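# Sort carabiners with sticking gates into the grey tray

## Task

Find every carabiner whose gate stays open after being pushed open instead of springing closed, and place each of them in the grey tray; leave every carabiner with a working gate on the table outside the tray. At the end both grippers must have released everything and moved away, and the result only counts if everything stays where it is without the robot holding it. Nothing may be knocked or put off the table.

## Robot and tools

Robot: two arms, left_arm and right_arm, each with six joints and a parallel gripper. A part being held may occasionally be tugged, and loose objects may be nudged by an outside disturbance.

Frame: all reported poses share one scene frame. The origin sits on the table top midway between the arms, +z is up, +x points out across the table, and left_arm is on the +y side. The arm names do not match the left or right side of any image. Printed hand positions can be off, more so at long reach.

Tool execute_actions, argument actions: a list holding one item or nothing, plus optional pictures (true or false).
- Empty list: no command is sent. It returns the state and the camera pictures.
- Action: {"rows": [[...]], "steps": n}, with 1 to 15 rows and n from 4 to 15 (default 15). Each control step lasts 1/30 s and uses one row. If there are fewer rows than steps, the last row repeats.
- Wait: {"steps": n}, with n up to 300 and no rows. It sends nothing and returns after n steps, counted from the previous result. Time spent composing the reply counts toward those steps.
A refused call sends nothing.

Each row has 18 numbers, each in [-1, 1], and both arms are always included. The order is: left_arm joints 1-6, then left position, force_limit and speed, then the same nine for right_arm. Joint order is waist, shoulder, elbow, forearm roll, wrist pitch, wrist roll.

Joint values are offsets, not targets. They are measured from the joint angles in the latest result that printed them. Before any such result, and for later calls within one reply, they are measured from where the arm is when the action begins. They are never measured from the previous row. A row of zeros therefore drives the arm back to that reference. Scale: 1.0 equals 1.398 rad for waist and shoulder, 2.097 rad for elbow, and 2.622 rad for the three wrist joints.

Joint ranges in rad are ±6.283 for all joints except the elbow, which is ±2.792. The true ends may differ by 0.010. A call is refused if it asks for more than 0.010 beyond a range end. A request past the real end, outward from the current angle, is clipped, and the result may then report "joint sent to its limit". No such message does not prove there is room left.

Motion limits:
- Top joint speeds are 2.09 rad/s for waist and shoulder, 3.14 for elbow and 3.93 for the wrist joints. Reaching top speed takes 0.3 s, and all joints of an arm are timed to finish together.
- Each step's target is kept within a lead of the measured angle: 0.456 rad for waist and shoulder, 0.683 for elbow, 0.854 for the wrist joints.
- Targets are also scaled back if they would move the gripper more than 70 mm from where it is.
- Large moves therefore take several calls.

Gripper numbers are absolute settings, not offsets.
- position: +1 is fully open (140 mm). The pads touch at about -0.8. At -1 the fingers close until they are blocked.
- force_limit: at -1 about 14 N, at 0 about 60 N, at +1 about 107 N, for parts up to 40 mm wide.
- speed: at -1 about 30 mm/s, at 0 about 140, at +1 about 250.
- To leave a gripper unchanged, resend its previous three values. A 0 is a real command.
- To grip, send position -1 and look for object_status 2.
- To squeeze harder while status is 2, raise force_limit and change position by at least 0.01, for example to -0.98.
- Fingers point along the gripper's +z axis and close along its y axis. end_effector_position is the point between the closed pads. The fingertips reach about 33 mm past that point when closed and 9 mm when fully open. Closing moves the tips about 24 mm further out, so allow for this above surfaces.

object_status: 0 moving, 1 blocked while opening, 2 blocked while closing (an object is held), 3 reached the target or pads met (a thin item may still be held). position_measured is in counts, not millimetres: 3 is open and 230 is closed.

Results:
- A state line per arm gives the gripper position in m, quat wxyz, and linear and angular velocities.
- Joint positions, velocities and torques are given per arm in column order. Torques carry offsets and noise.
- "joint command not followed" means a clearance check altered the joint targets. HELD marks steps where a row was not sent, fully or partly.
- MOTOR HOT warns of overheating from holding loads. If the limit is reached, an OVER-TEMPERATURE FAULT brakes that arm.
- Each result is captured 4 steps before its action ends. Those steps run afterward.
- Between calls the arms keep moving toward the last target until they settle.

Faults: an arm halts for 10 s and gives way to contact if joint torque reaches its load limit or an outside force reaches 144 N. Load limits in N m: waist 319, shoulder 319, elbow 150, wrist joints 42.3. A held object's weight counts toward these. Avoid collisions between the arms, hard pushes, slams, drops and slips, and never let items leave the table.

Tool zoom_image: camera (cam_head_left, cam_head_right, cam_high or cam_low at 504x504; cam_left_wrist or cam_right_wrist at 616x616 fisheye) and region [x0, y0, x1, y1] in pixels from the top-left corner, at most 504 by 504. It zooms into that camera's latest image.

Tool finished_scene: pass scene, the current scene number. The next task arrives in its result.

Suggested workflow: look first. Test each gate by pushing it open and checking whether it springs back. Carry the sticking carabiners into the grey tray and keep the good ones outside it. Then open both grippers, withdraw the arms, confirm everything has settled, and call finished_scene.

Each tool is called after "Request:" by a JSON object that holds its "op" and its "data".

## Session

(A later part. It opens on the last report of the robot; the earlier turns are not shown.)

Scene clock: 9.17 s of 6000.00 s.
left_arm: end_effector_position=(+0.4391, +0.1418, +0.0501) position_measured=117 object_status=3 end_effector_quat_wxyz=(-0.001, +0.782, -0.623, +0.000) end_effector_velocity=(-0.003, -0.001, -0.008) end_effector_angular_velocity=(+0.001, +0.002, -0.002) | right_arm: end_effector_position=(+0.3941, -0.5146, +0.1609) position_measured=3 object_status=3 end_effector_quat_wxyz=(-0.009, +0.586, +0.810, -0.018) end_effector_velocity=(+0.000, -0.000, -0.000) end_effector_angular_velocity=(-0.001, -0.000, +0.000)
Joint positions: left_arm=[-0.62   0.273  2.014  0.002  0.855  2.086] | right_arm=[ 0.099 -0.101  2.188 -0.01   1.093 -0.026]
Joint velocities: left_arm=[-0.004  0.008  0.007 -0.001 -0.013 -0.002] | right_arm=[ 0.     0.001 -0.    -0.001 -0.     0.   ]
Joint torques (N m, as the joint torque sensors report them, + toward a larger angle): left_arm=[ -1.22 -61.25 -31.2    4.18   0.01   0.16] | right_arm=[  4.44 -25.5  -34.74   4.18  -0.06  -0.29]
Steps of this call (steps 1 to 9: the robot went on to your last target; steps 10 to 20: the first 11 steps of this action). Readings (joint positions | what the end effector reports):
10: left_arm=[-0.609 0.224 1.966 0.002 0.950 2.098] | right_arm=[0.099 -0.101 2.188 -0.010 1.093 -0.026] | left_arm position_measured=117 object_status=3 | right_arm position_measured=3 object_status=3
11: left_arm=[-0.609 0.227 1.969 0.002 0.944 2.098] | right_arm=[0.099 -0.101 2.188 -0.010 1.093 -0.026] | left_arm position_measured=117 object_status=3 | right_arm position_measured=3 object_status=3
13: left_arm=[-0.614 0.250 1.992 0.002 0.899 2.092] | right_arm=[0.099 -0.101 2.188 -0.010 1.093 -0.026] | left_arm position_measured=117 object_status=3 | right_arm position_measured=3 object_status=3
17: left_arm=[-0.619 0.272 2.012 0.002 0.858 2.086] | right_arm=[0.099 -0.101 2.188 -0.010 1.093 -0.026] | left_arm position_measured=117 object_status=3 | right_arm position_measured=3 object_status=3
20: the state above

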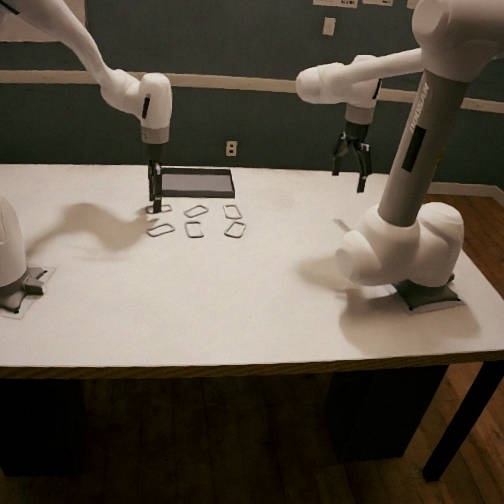

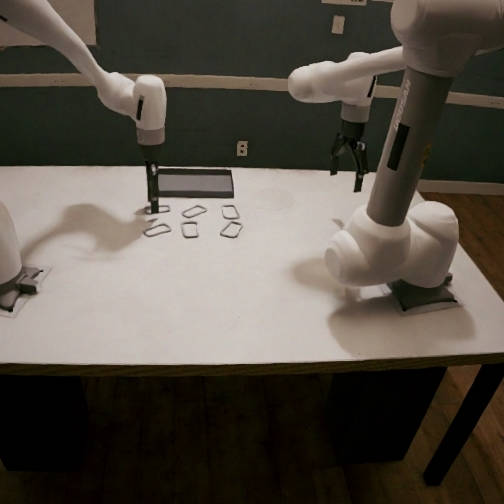

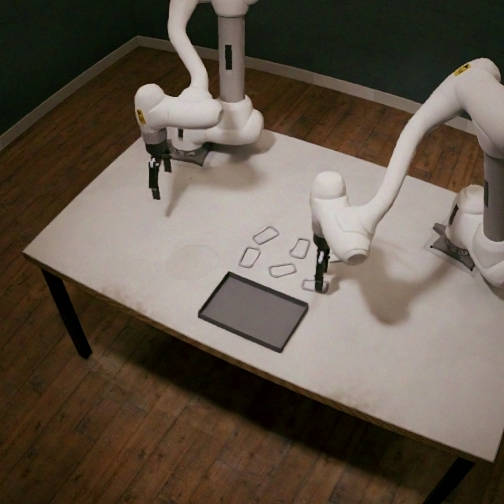

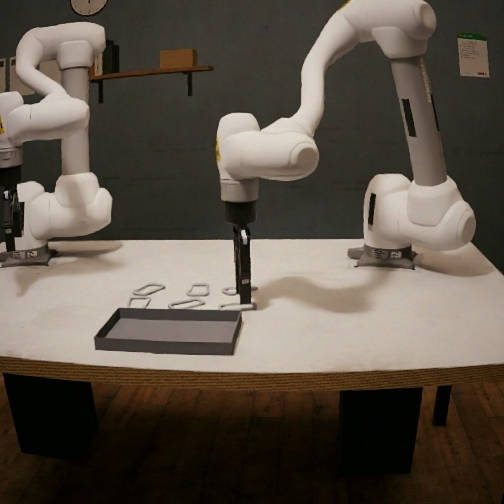

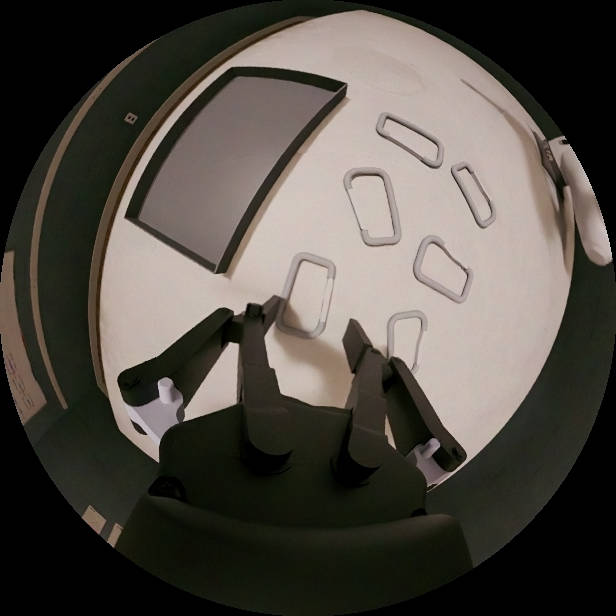

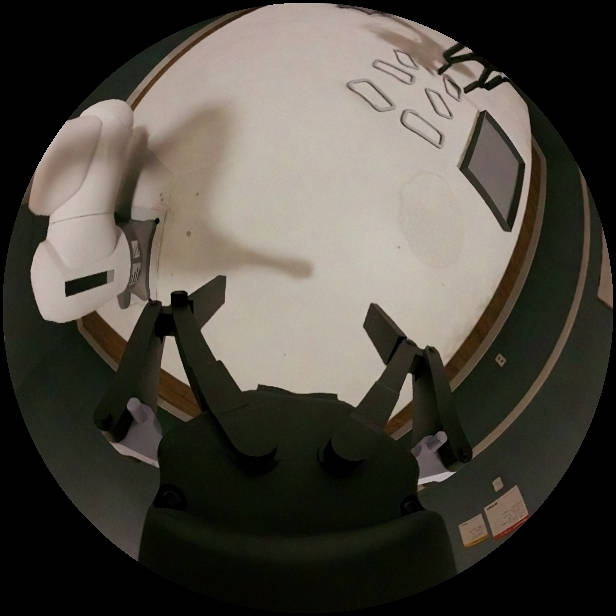

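Request:
{"op": "execute_actions", "data": {"actions": [{"rows":[[-0.001,0.0215,-0.0198,0,0.004,0,0.1,-0.5,0,0,0,0,0,0,0,1,0,0],[-0.001,0.0215,-0.0198,0,0.004,0,0.1,-0.5,0,0,0,0,0,0,0,1,0,0],[-0.001,0.0215,-0.0198,0,0.004,0,0.1,-0.5,0,0,0,0,0,0,0,1,0,0],[-0.001,0.0215,-0.0198,0,0.004,0,0.1,-0.5,0,0,0,0,0,0,0,1,0,0],[-0.001,0.0215,-0.0198,0,0.004,0,0.1,-0.5,0,0,0,0,0,0,0,1,0,0],[-0.001,0.0215,-0.0198,0,0.004,0,0.1,-0.5,0,0,0,0,0,0,0,1,0,0],[-0.001,0.0215,-0.0198,0,0.004,0,0.1,-0.5,0,0,0,0,0,0,0,1,0,0],[-0.001,0.033,-0.0151,0,-0.0057,0,0.1,-0.5,0,0,0,0,0,0,0,1,0,0]],"steps":15}], "pictures": true}}

Scene clock: 10.13 s of 6000.00 s.
left_arm: end_effector_position=(+0.4532, +0.1252, +0.0398) position_measured=117 object_status=3 end_effector_quat_wxyz=(-0.001, +0.782, -0.623, +0.000) end_effector_velocity=(+0.003, -0.004, -0.071) end_effector_angular_velocity=(-0.001, -0.002, -0.003) | right_arm: end_effector_position=(+0.3941, -0.5146, +0.1609) position_measured=3 object_status=3 end_effector_quat_wxyz=(-0.009, +0.586, +0.810, -0.018) end_effector_velocity=(-0.000, -0.000, +0.001) end_effector_angular_velocity=(+0.000, -0.001, +0.001)
Joint positions: left_arm=[-0.621  0.314  1.98   0.002  0.848  2.086] | right_arm=[ 0.099 -0.101  2.188 -0.01   1.093 -0.026]
Joint velocities: left_arm=[-0.     0.088  0.042  0.001 -0.132  0.001] | right_arm=[ 0.    -0.001 -0.    -0.     0.    -0.   ]
Joint torques (N m, as the joint torque sensors report them, + toward a larger angle): left_arm=[  1.48 -79.56 -34.71   4.64   0.1    0.05] | right_arm=[  2.79 -24.91 -34.56   3.77  -0.13  -0.28]
Steps of this call (steps 1 to 4: the last 4 steps of your previous action; steps 5 to 15: the robot went on to your last target; steps 16 to 18: nothing new was sent; steps 19 to 29: the first 11 steps of this action). Readings (joint positions | what the end effector reports):
19: left_arm=[-0.620 0.274 2.014 0.002 0.854 2.086] | right_arm=[0.099 -0.101 2.188 -0.010 1.093 -0.026] | left_arm position_measured=117 object_status=3 | right_arm position_measured=3 object_status=3
20: left_arm=[-0.620 0.277 2.010 0.002 0.854 2.086] | right_arm=[0.099 -0.101 2.188 -0.010 1.093 -0.026] | left_arm position_measured=117 object_status=3 | right_arm position_measured=3 object_status=3
22: left_arm=[-0.621 0.293 1.987 0.002 0.860 2.086] | right_arm=[0.099 -0.101 2.188 -0.010 1.093 -0.026] | left_arm position_measured=117 object_status=3 | right_arm position_measured=3 object_status=3
26: left_arm=[-0.621 0.302 1.974 0.002 0.864 2.086] | right_arm=[0.099 -0.101 2.188 -0.010 1.093 -0.026] | left_arm position_measured=117 object_status=3 | right_arm position_measured=3 object_status=3
29: the state above

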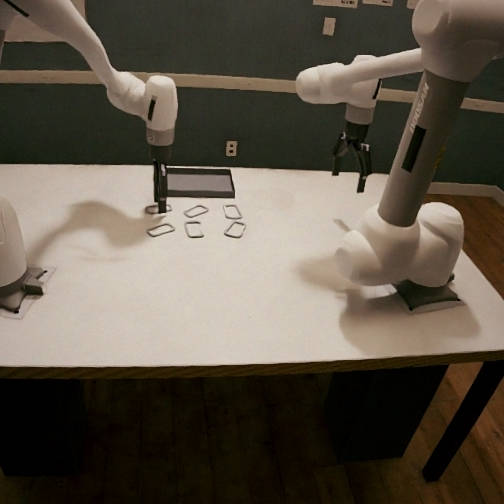

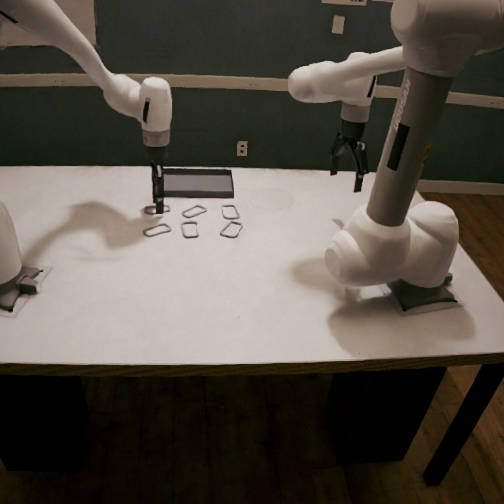

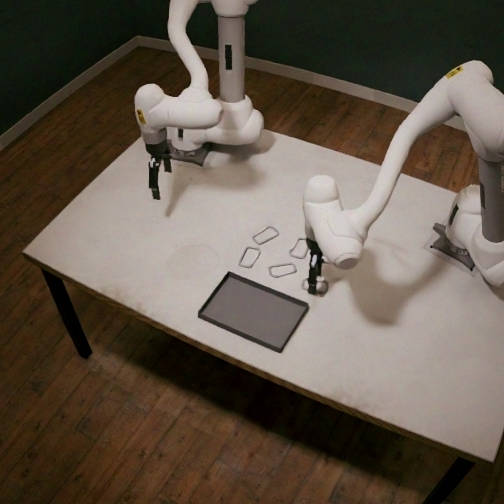

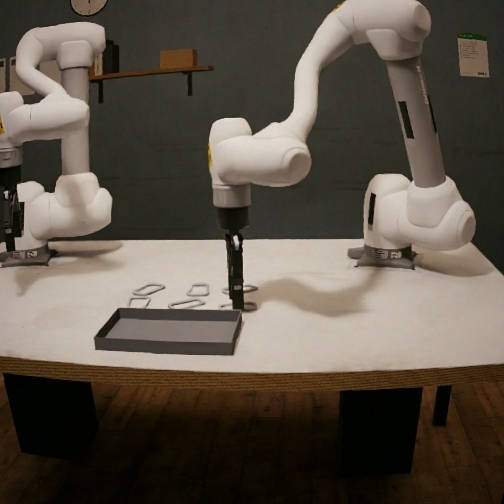

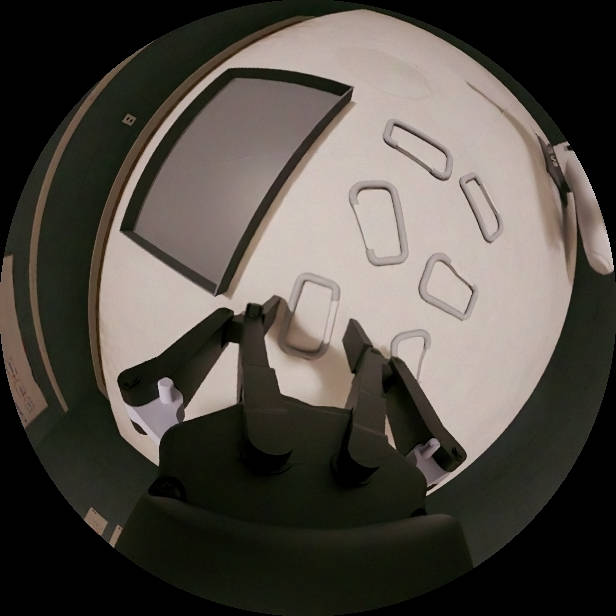

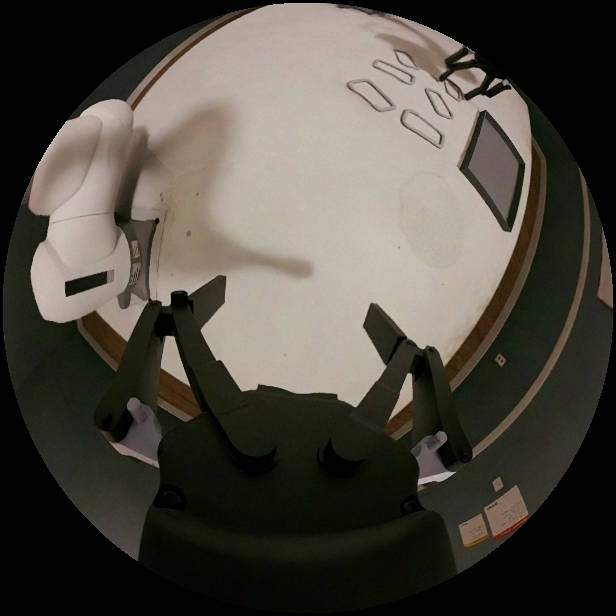

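Request:
{"op": "execute_actions", "data": {"actions": [{"rows":[[0,0,0,0,0,0,-0.5,-0.7,-0.3,0,0,0,0,0,0,1,0,0]],"steps":15}], "pictures": true}}

Scene clock: 10.63 s of 6000.00 s.
left_arm: end_effector_position=(+0.4533, +0.1250, +0.0399) position_measured=163 object_status=0 end_effector_quat_wxyz=(-0.001, +0.782, -0.623, +0.000) end_effector_velocity=(-0.001, +0.000, +0.000) end_effector_angular_velocity=(+0.001, +0.001, -0.001) | right_arm: end_effector_position=(+0.3941, -0.5146, +0.1609) position_measured=3 object_status=3 end_effector_quat_wxyz=(-0.009, +0.586, +0.810, -0.018) end_effector_velocity=(-0.000, -0.000, +0.000) end_effector_angular_velocity=(-0.000, -0.000, -0.001)
Joint positions: left_arm=[-0.621  0.314  1.979  0.002  0.848  2.086] | right_arm=[ 0.099 -0.101  2.188 -0.01   1.093 -0.026]
Joint velocities: left_arm=[-0.    -0.001 -0.    -0.001  0.002  0.001] | right_arm=[-0.    -0.001  0.    -0.     0.     0.   ]
Joint torques (N m, as the joint torque sensors report them, + toward a larger angle): left_arm=[ -2.87 -49.16 -20.17   2.84   0.74  -0.01] | right_arm=[  1.45 -26.76 -35.57   3.86  -0.03  -0.28]
Steps of this call (steps 1 to 4: the last 4 steps of your previous action; steps 5 to 15: the first 11 steps of this action). Readings (joint positions | what the end effector reports):
5: left_arm=[-0.621 0.319 1.982 0.002 0.840 2.086] | right_arm=[0.099 -0.101 2.188 -0.010 1.093 -0.026] | left_arm position_measured=117 object_status=0 | right_arm position_measured=3 object_status=3
6: left_arm=[-0.621 0.318 1.982 0.002 0.841 2.086] | right_arm=[0.099 -0.101 2.188 -0.010 1.093 -0.026] | left_arm position_measured=119 object_status=0 | right_arm position_measured=3 object_status=3
8: left_arm=[-0.621 0.316 1.980 0.002 0.845 2.086] | right_arm=[0.099 -0.101 2.188 -0.010 1.093 -0.026] | left_arm position_measured=130 object_status=0 | right_arm position_measured=3 object_status=3
12: left_arm=[-0.621 0.314 1.980 0.002 0.847 2.086] | right_arm=[0.099 -0.101 2.188 -0.010 1.093 -0.026] | left_arm position_measured=153 object_status=0 | right_arm position_measured=3 object_status=3
15: the state above

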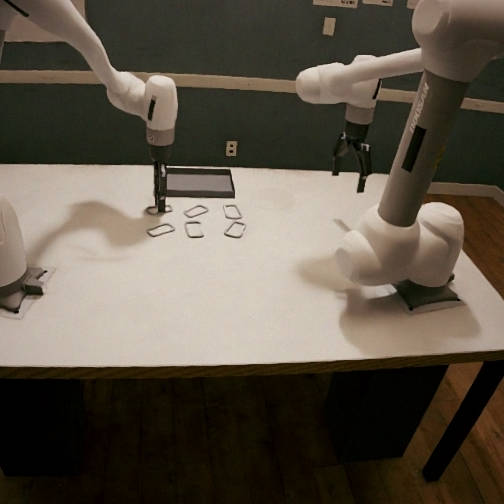

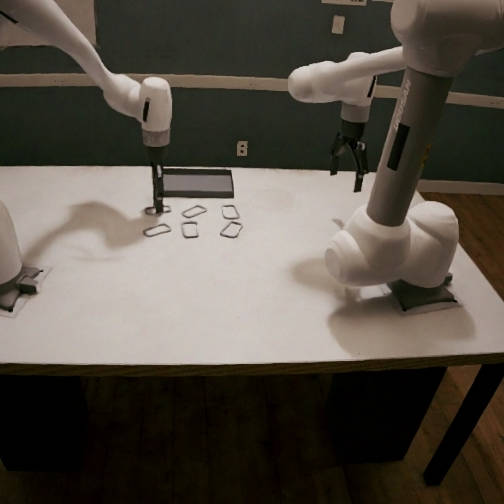

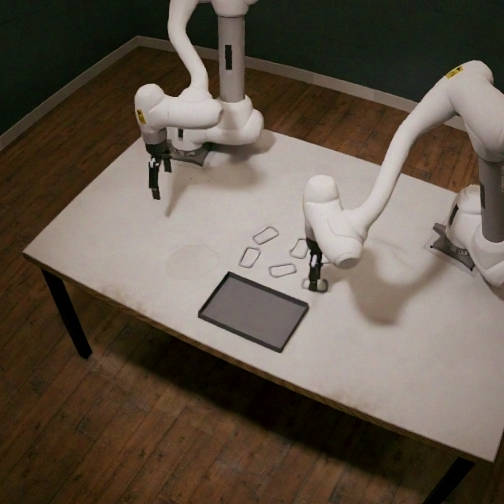

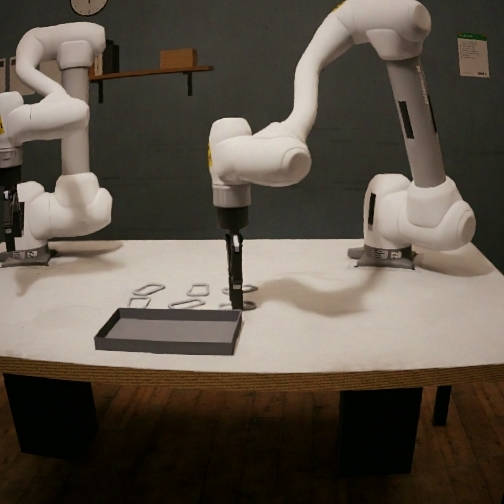

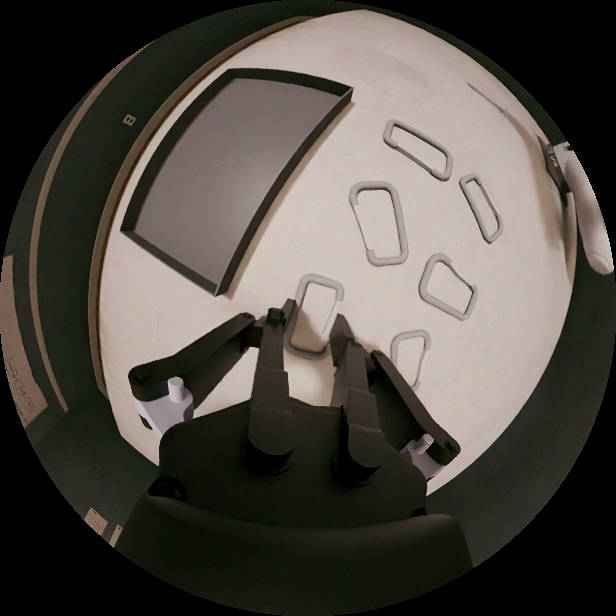

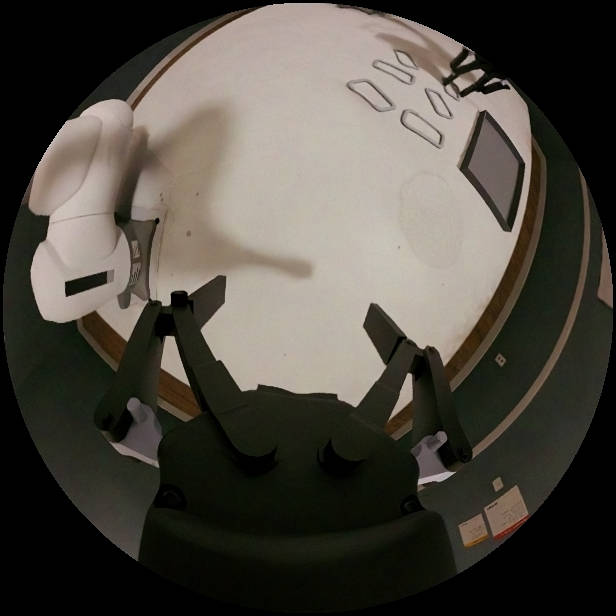

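Request:
{"op": "execute_actions", "data": {"actions": [{"rows":[[0,-0.0025,-0.001,0,0.002,0,-0.5,-0.7,-0.3,0,0,0,0,0,0,1,0,0]],"steps":15}], "pictures": true}}

Request:
{"op": "zoom_image", "data": {"camera": "cam_left_wrist", "region": [240, 240, 400, 400]}}

Scene clock: 11.13 s of 6000.00 s.
left_arm: end_effector_position=(+0.4534, +0.1250, +0.0428) position_measured=166 object_status=2 end_effector_quat_wxyz=(-0.001, +0.782, -0.623, +0.000) end_effector_velocity=(+0.001, +0.000, +0.000) end_effector_angular_velocity=(+0.001, -0.001, +0.000) | right_arm: end_effector_position=(+0.3941, -0.5146, +0.1609) position_measured=3 object_status=3 end_effector_quat_wxyz=(-0.009, +0.586, +0.810, -0.018) end_effector_velocity=(+0.000, -0.000, -0.001) end_effector_angular_velocity=(-0.001, +0.001, +0.001)
Joint positions: left_arm=[-0.621  0.311  1.977  0.002  0.853  2.086] | right_arm=[ 0.099 -0.101  2.188 -0.01   1.093 -0.026]
Joint velocities: left_arm=[ 0.001 -0.    -0.     0.001  0.001 -0.   ] | right_arm=[ 0.     0.002 -0.    -0.001 -0.    -0.   ]
Joint torques (N m, as the joint torque sensors report them, + toward a larger angle): left_arm=[  0.36 -62.24 -30.16   4.14   0.16   0.13] | right_arm=[  3.51 -24.91 -34.6    4.02   0.1   -0.42]
Steps of this call (steps 1 to 4: the last 4 steps of your previous action; steps 5 to 15: the first 11 steps of this action). Readings (joint positions | what the end effector reports):
5: left_arm=[-0.621 0.314 1.979 0.002 0.848 2.086] | right_arm=[0.099 -0.101 2.188 -0.010 1.093 -0.026] | left_arm position_measured=164 object_status=2 | right_arm position_measured=3 object_status=3
6: left_arm=[-0.621 0.313 1.979 0.002 0.849 2.086] | right_arm=[0.099 -0.101 2.188 -0.010 1.093 -0.026] | left_arm position_measured=164 object_status=2 | right_arm position_measured=3 object_status=3
8: left_arm=[-0.621 0.312 1.978 0.002 0.852 2.086] | right_arm=[0.099 -0.101 2.188 -0.010 1.093 -0.026] | left_arm position_measured=166 object_status=2 | right_arm position_measured=3 object_status=3
12: left_arm=[-0.621 0.311 1.977 0.002 0.853 2.086] | right_arm=[0.099 -0.101 2.188 -0.010 1.093 -0.026] | left_arm position_measured=166 object_status=2 | right_arm position_measured=3 object_status=3
15: the state above

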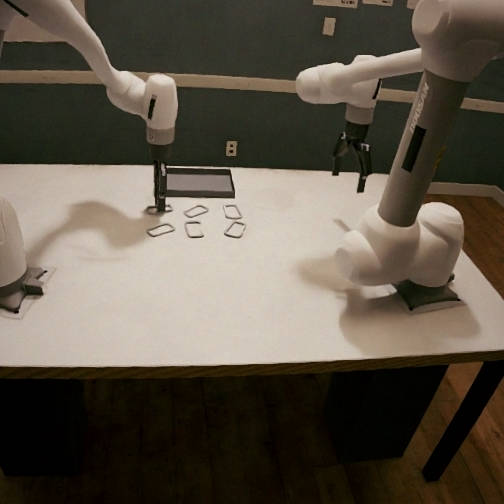

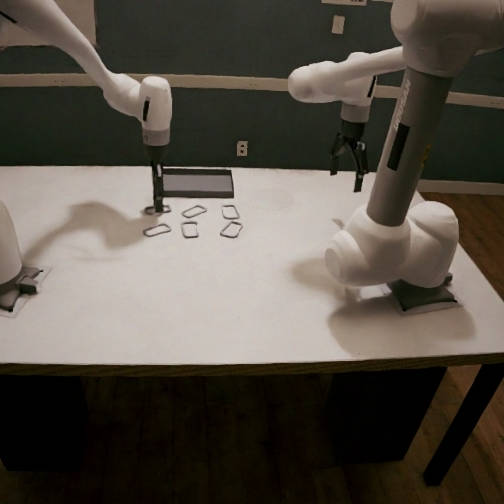

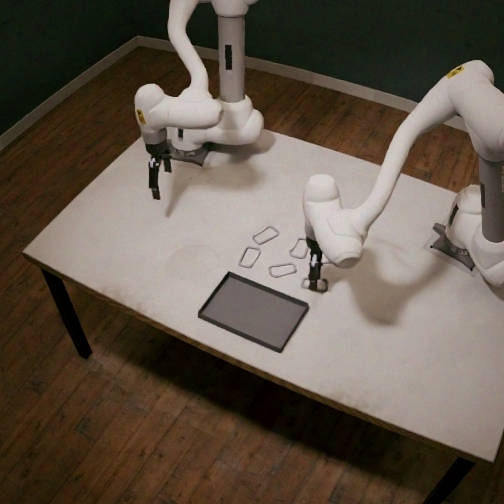

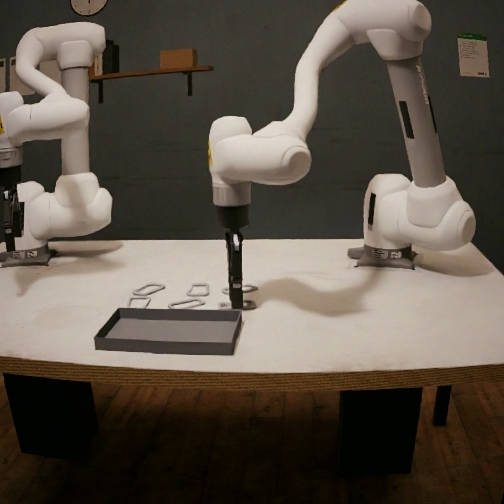

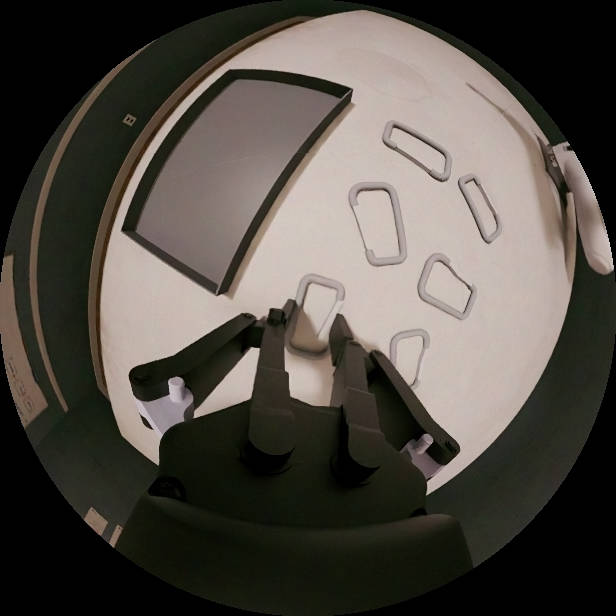

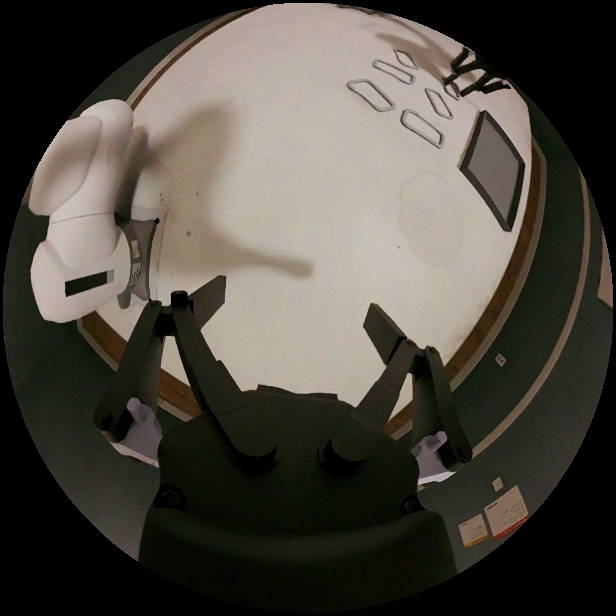

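Region (240, 240, 400, 400) of cam_left_wrist's 616x616 image, scaled by 3.150, with more detail than that image has.

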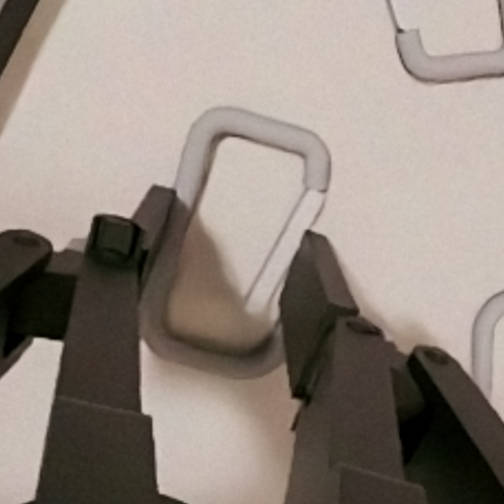

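Request:
{"op": "execute_actions", "data": {"actions": [{"rows":[[0,0,0,0,0,0,0.1,-0.7,0.3,0,0,0,0,0,0,1,0,0],[0,0,0,0,0,0,0.1,-0.7,0.3,0,0,0,0,0,0,1,0,0],[0,0,0,0,0,0,0.1,-0.7,0.3,0,0,0,0,0,0,1,0,0],[0,0,0,0,0,0,0.1,-0.7,0.3,0,0,0,0,0,0,1,0,0],[0,0,0,0,0,0,0.1,-0.7,0.3,0,0,0,0,0,0,1,0,0],[0,0,0,0,0,0,0.1,-0.7,0.3,0,0,0,0,0,0,1,0,0],[-0.0116,0.0168,-0.0158,0,0.0037,-0.006,0.1,-0.7,0.3,0,0,0,0,0,0,1,0,0]],"steps":15}], "pictures": true}}

Request:
{"op": "zoom_image", "data": {"camera": "cam_left_wrist", "region": [240, 240, 400, 400]}}

Scene clock: 12.00 s of 6000.00 s.
left_arm: end_effector_position=(+0.4571, +0.1085, +0.0425) position_measured=117 object_status=0 end_effector_quat_wxyz=(-0.001, +0.782, -0.623, +0.000) end_effector_velocity=(+0.010, -0.060, -0.006) end_effector_angular_velocity=(+0.007, +0.007, -0.000) | right_arm: end_effector_position=(+0.3941, -0.5146, +0.1609) position_measured=3 object_status=3 end_effector_quat_wxyz=(-0.009, +0.586, +0.810, -0.018) end_effector_velocity=(-0.000, +0.000, -0.000) end_effector_angular_velocity=(+0.000, +0.001, -0.001)
Joint positions: left_arm=[-0.634  0.33   1.95   0.002  0.861  2.073] | right_arm=[ 0.099 -0.101  2.188 -0.01   1.093 -0.026]
Joint velocities: left_arm=[-0.052  0.077 -0.099 -0.     0.032 -0.051] | right_arm=[-0.     0.001  0.     0.001 -0.     0.   ]
Joint torques (N m, as the joint torque sensors report them, + toward a larger angle): left_arm=[  8.34 -78.35 -25.55   3.87   0.6   -0.18] | right_arm=[  2.1  -26.04 -34.8    4.24   0.13  -0.45]
Steps of this call (steps 1 to 4: the last 4 steps of your previous action; steps 5 to 15: the robot went on to your last target; steps 16 to 26: the first 11 steps of this action). Readings (joint positions | what the end effector reports):
16: left_arm=[-0.621 0.311 1.977 0.002 0.853 2.086] | right_arm=[0.099 -0.101 2.188 -0.010 1.093 -0.026] | left_arm position_measured=166 object_status=0 | right_arm position_measured=3 object_status=3
17: left_arm=[-0.621 0.311 1.977 0.002 0.853 2.086] | right_arm=[0.099 -0.101 2.188 -0.010 1.093 -0.026] | left_arm position_measured=166 object_status=0 | right_arm position_measured=3 object_status=3
19: left_arm=[-0.621 0.311 1.977 0.002 0.853 2.086] | right_arm=[0.099 -0.101 2.188 -0.010 1.093 -0.026] | left_arm position_measured=144 object_status=0 | right_arm position_measured=3 object_status=3
23: left_arm=[-0.623 0.313 1.973 0.002 0.854 2.084] | right_arm=[0.099 -0.101 2.188 -0.010 1.093 -0.026] | left_arm position_measured=117 object_status=0 | right_arm position_measured=3 object_status=3
26: the state above

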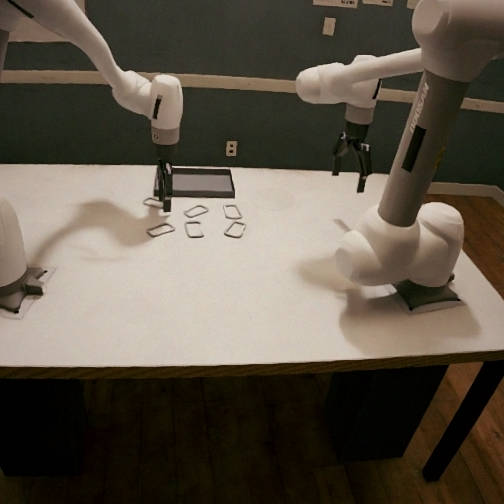

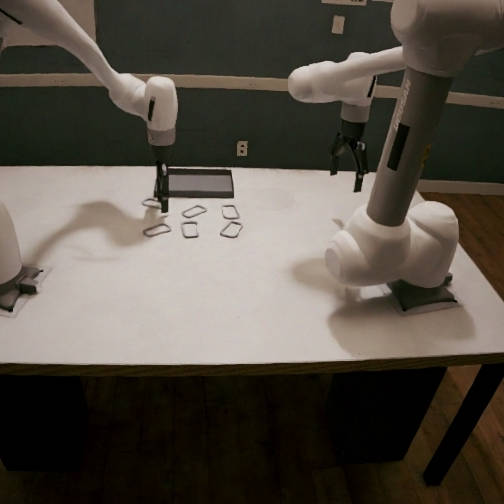

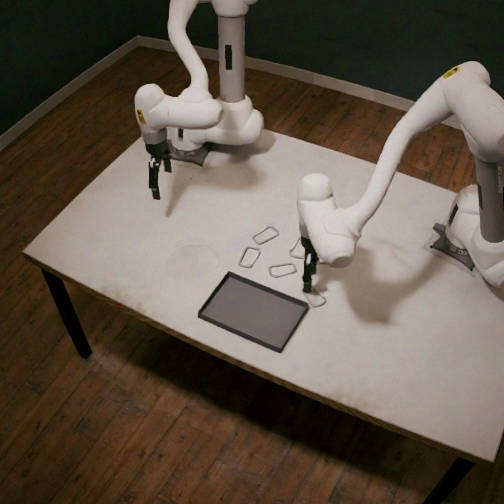

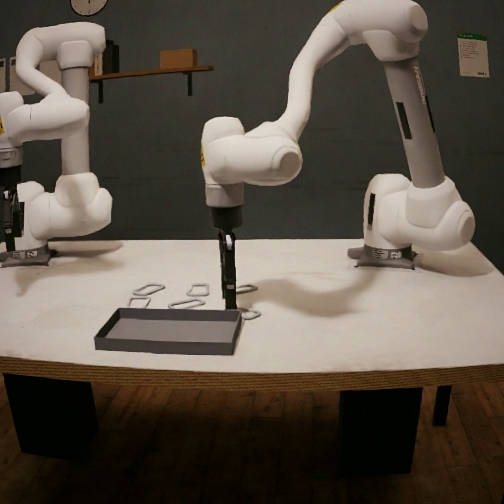

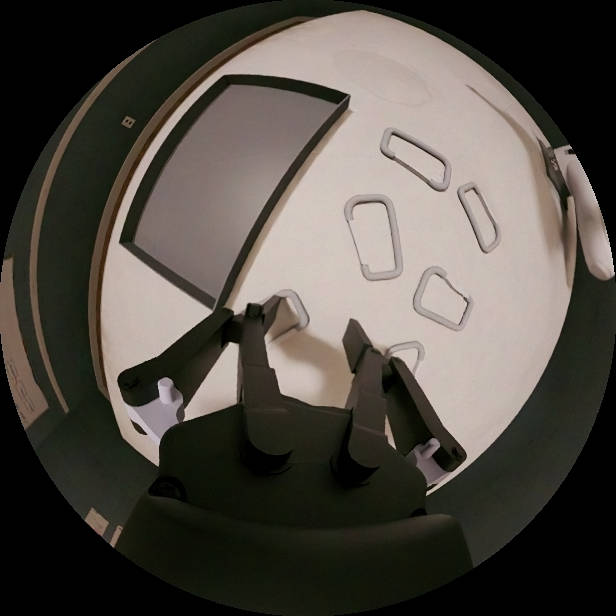

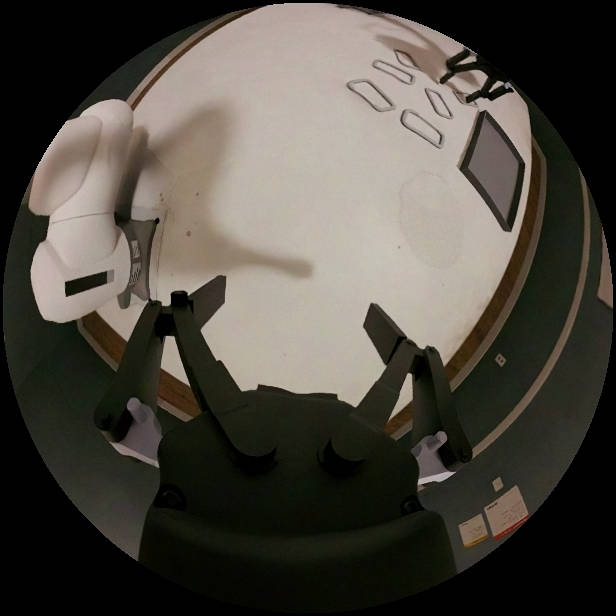

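Region (240, 240, 400, 400) of cam_left_wrist's 616x616 image, scaled by 3.150, with more detail than that image has.

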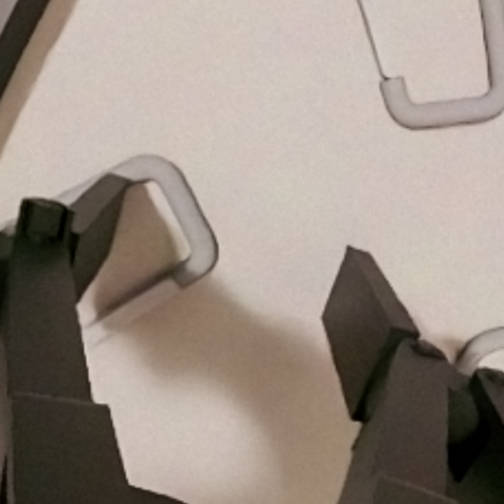

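Request:
{"op": "execute_actions", "data": {"actions": [{"rows":[[0,-0.06,-0.036,0,0.0369,0,0.1,-0.7,0.3,0,0,0,0,0,0,1,0,0]],"steps":15}], "pictures": true}}

Scene clock: 12.53 s of 6000.00 s.
left_arm: end_effector_position=(+0.4724, +0.0913, +0.1281) position_measured=117 object_status=3 end_effector_quat_wxyz=(+0.004, +0.782, -0.623, +0.031) end_effector_velocity=(+0.003, -0.003, +0.021) end_effector_angular_velocity=(-0.011, -0.008, +0.000) | right_arm: end_effector_position=(+0.3941, -0.5146, +0.1609) position_measured=3 object_status=3 end_effector_quat_wxyz=(-0.009, +0.586, +0.810, -0.018) end_effector_velocity=(+0.000, -0.000, +0.000) end_effector_angular_velocity=(-0.000, -0.001, +0.001)
Joint positions: left_arm=[-0.634  0.248  1.876  0.002  0.956  2.073] | right_arm=[ 0.099 -0.101  2.188 -0.01   1.093 -0.026]
Joint velocities: left_arm=[ 0.001 -0.019 -0.019 -0.001  0.024  0.001] | right_arm=[ 0.    -0.001 -0.    -0.     0.    -0.   ]
Joint torques (N m, as the joint torque sensors report them, + toward a larger angle): left_arm=[  1.   -57.23 -32.92   4.54  -0.09   0.26] | right_arm=[  3.02 -26.46 -34.47   4.02  -0.16  -0.41]
Steps of this call (steps 1 to 4: the last 4 steps of your previous action; step 5: the robot went on to your last target; steps 6 to 16: the first 11 steps of this action). Readings (joint positions | what the end effector reports):
6: left_arm=[-0.637 0.334 1.944 0.002 0.863 2.070] | right_arm=[0.099 -0.101 2.188 -0.010 1.093 -0.026] | left_arm position_measured=117 object_status=3 | right_arm position_measured=3 object_status=3
7: left_arm=[-0.637 0.331 1.942 0.002 0.867 2.070] | right_arm=[0.099 -0.101 2.188 -0.010 1.093 -0.026] | left_arm position_measured=117 object_status=3 | right_arm position_measured=3 object_status=3
9: left_arm=[-0.636 0.303 1.919 0.002 0.897 2.071] | right_arm=[0.099 -0.101 2.188 -0.010 1.093 -0.026] | left_arm position_measured=117 object_status=3 | right_arm position_measured=3 object_status=3
13: left_arm=[-0.635 0.254 1.881 0.002 0.948 2.073] | right_arm=[0.099 -0.101 2.188 -0.010 1.093 -0.026] | left_arm position_measured=117 object_status=3 | right_arm position_measured=3 object_status=3
16: the state above

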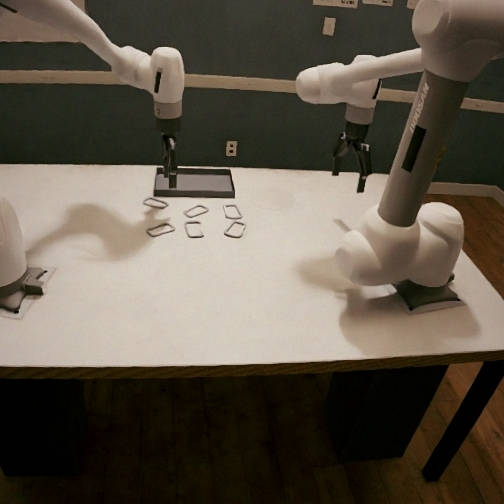

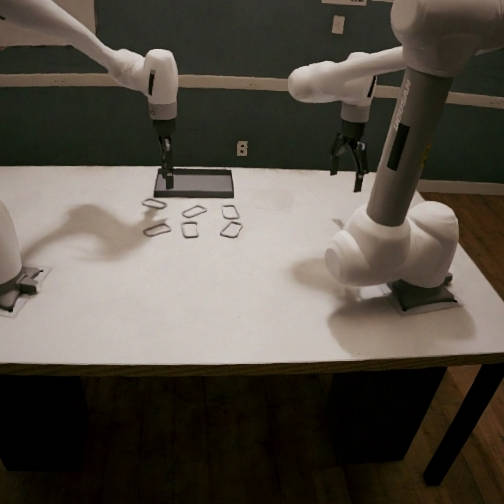

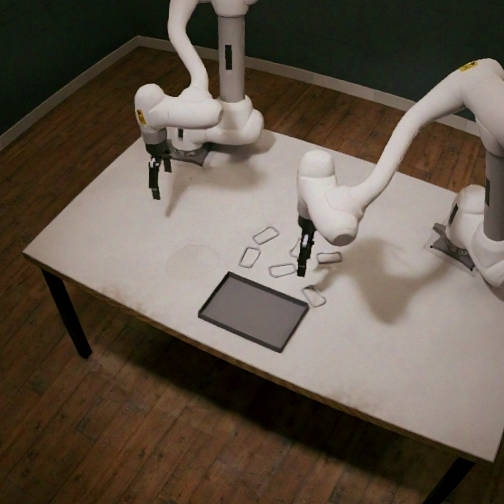

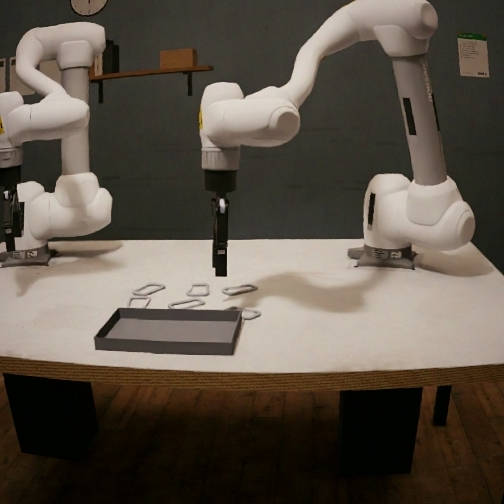

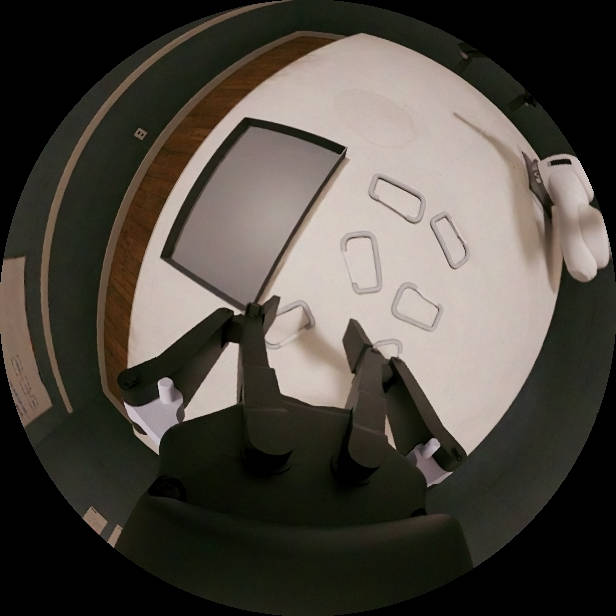

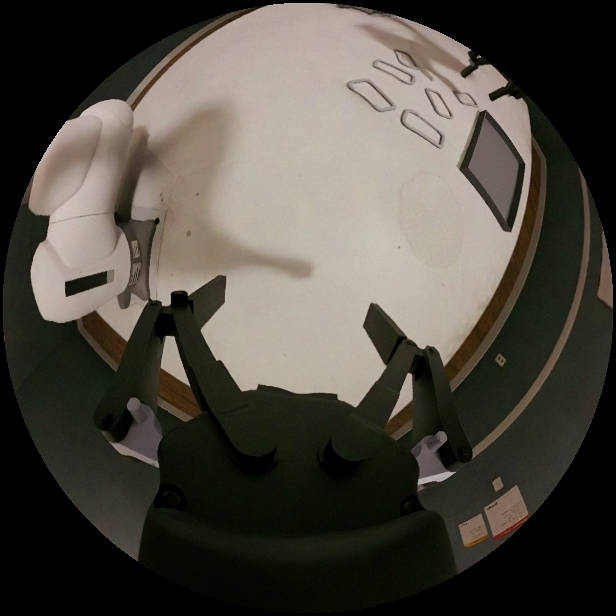

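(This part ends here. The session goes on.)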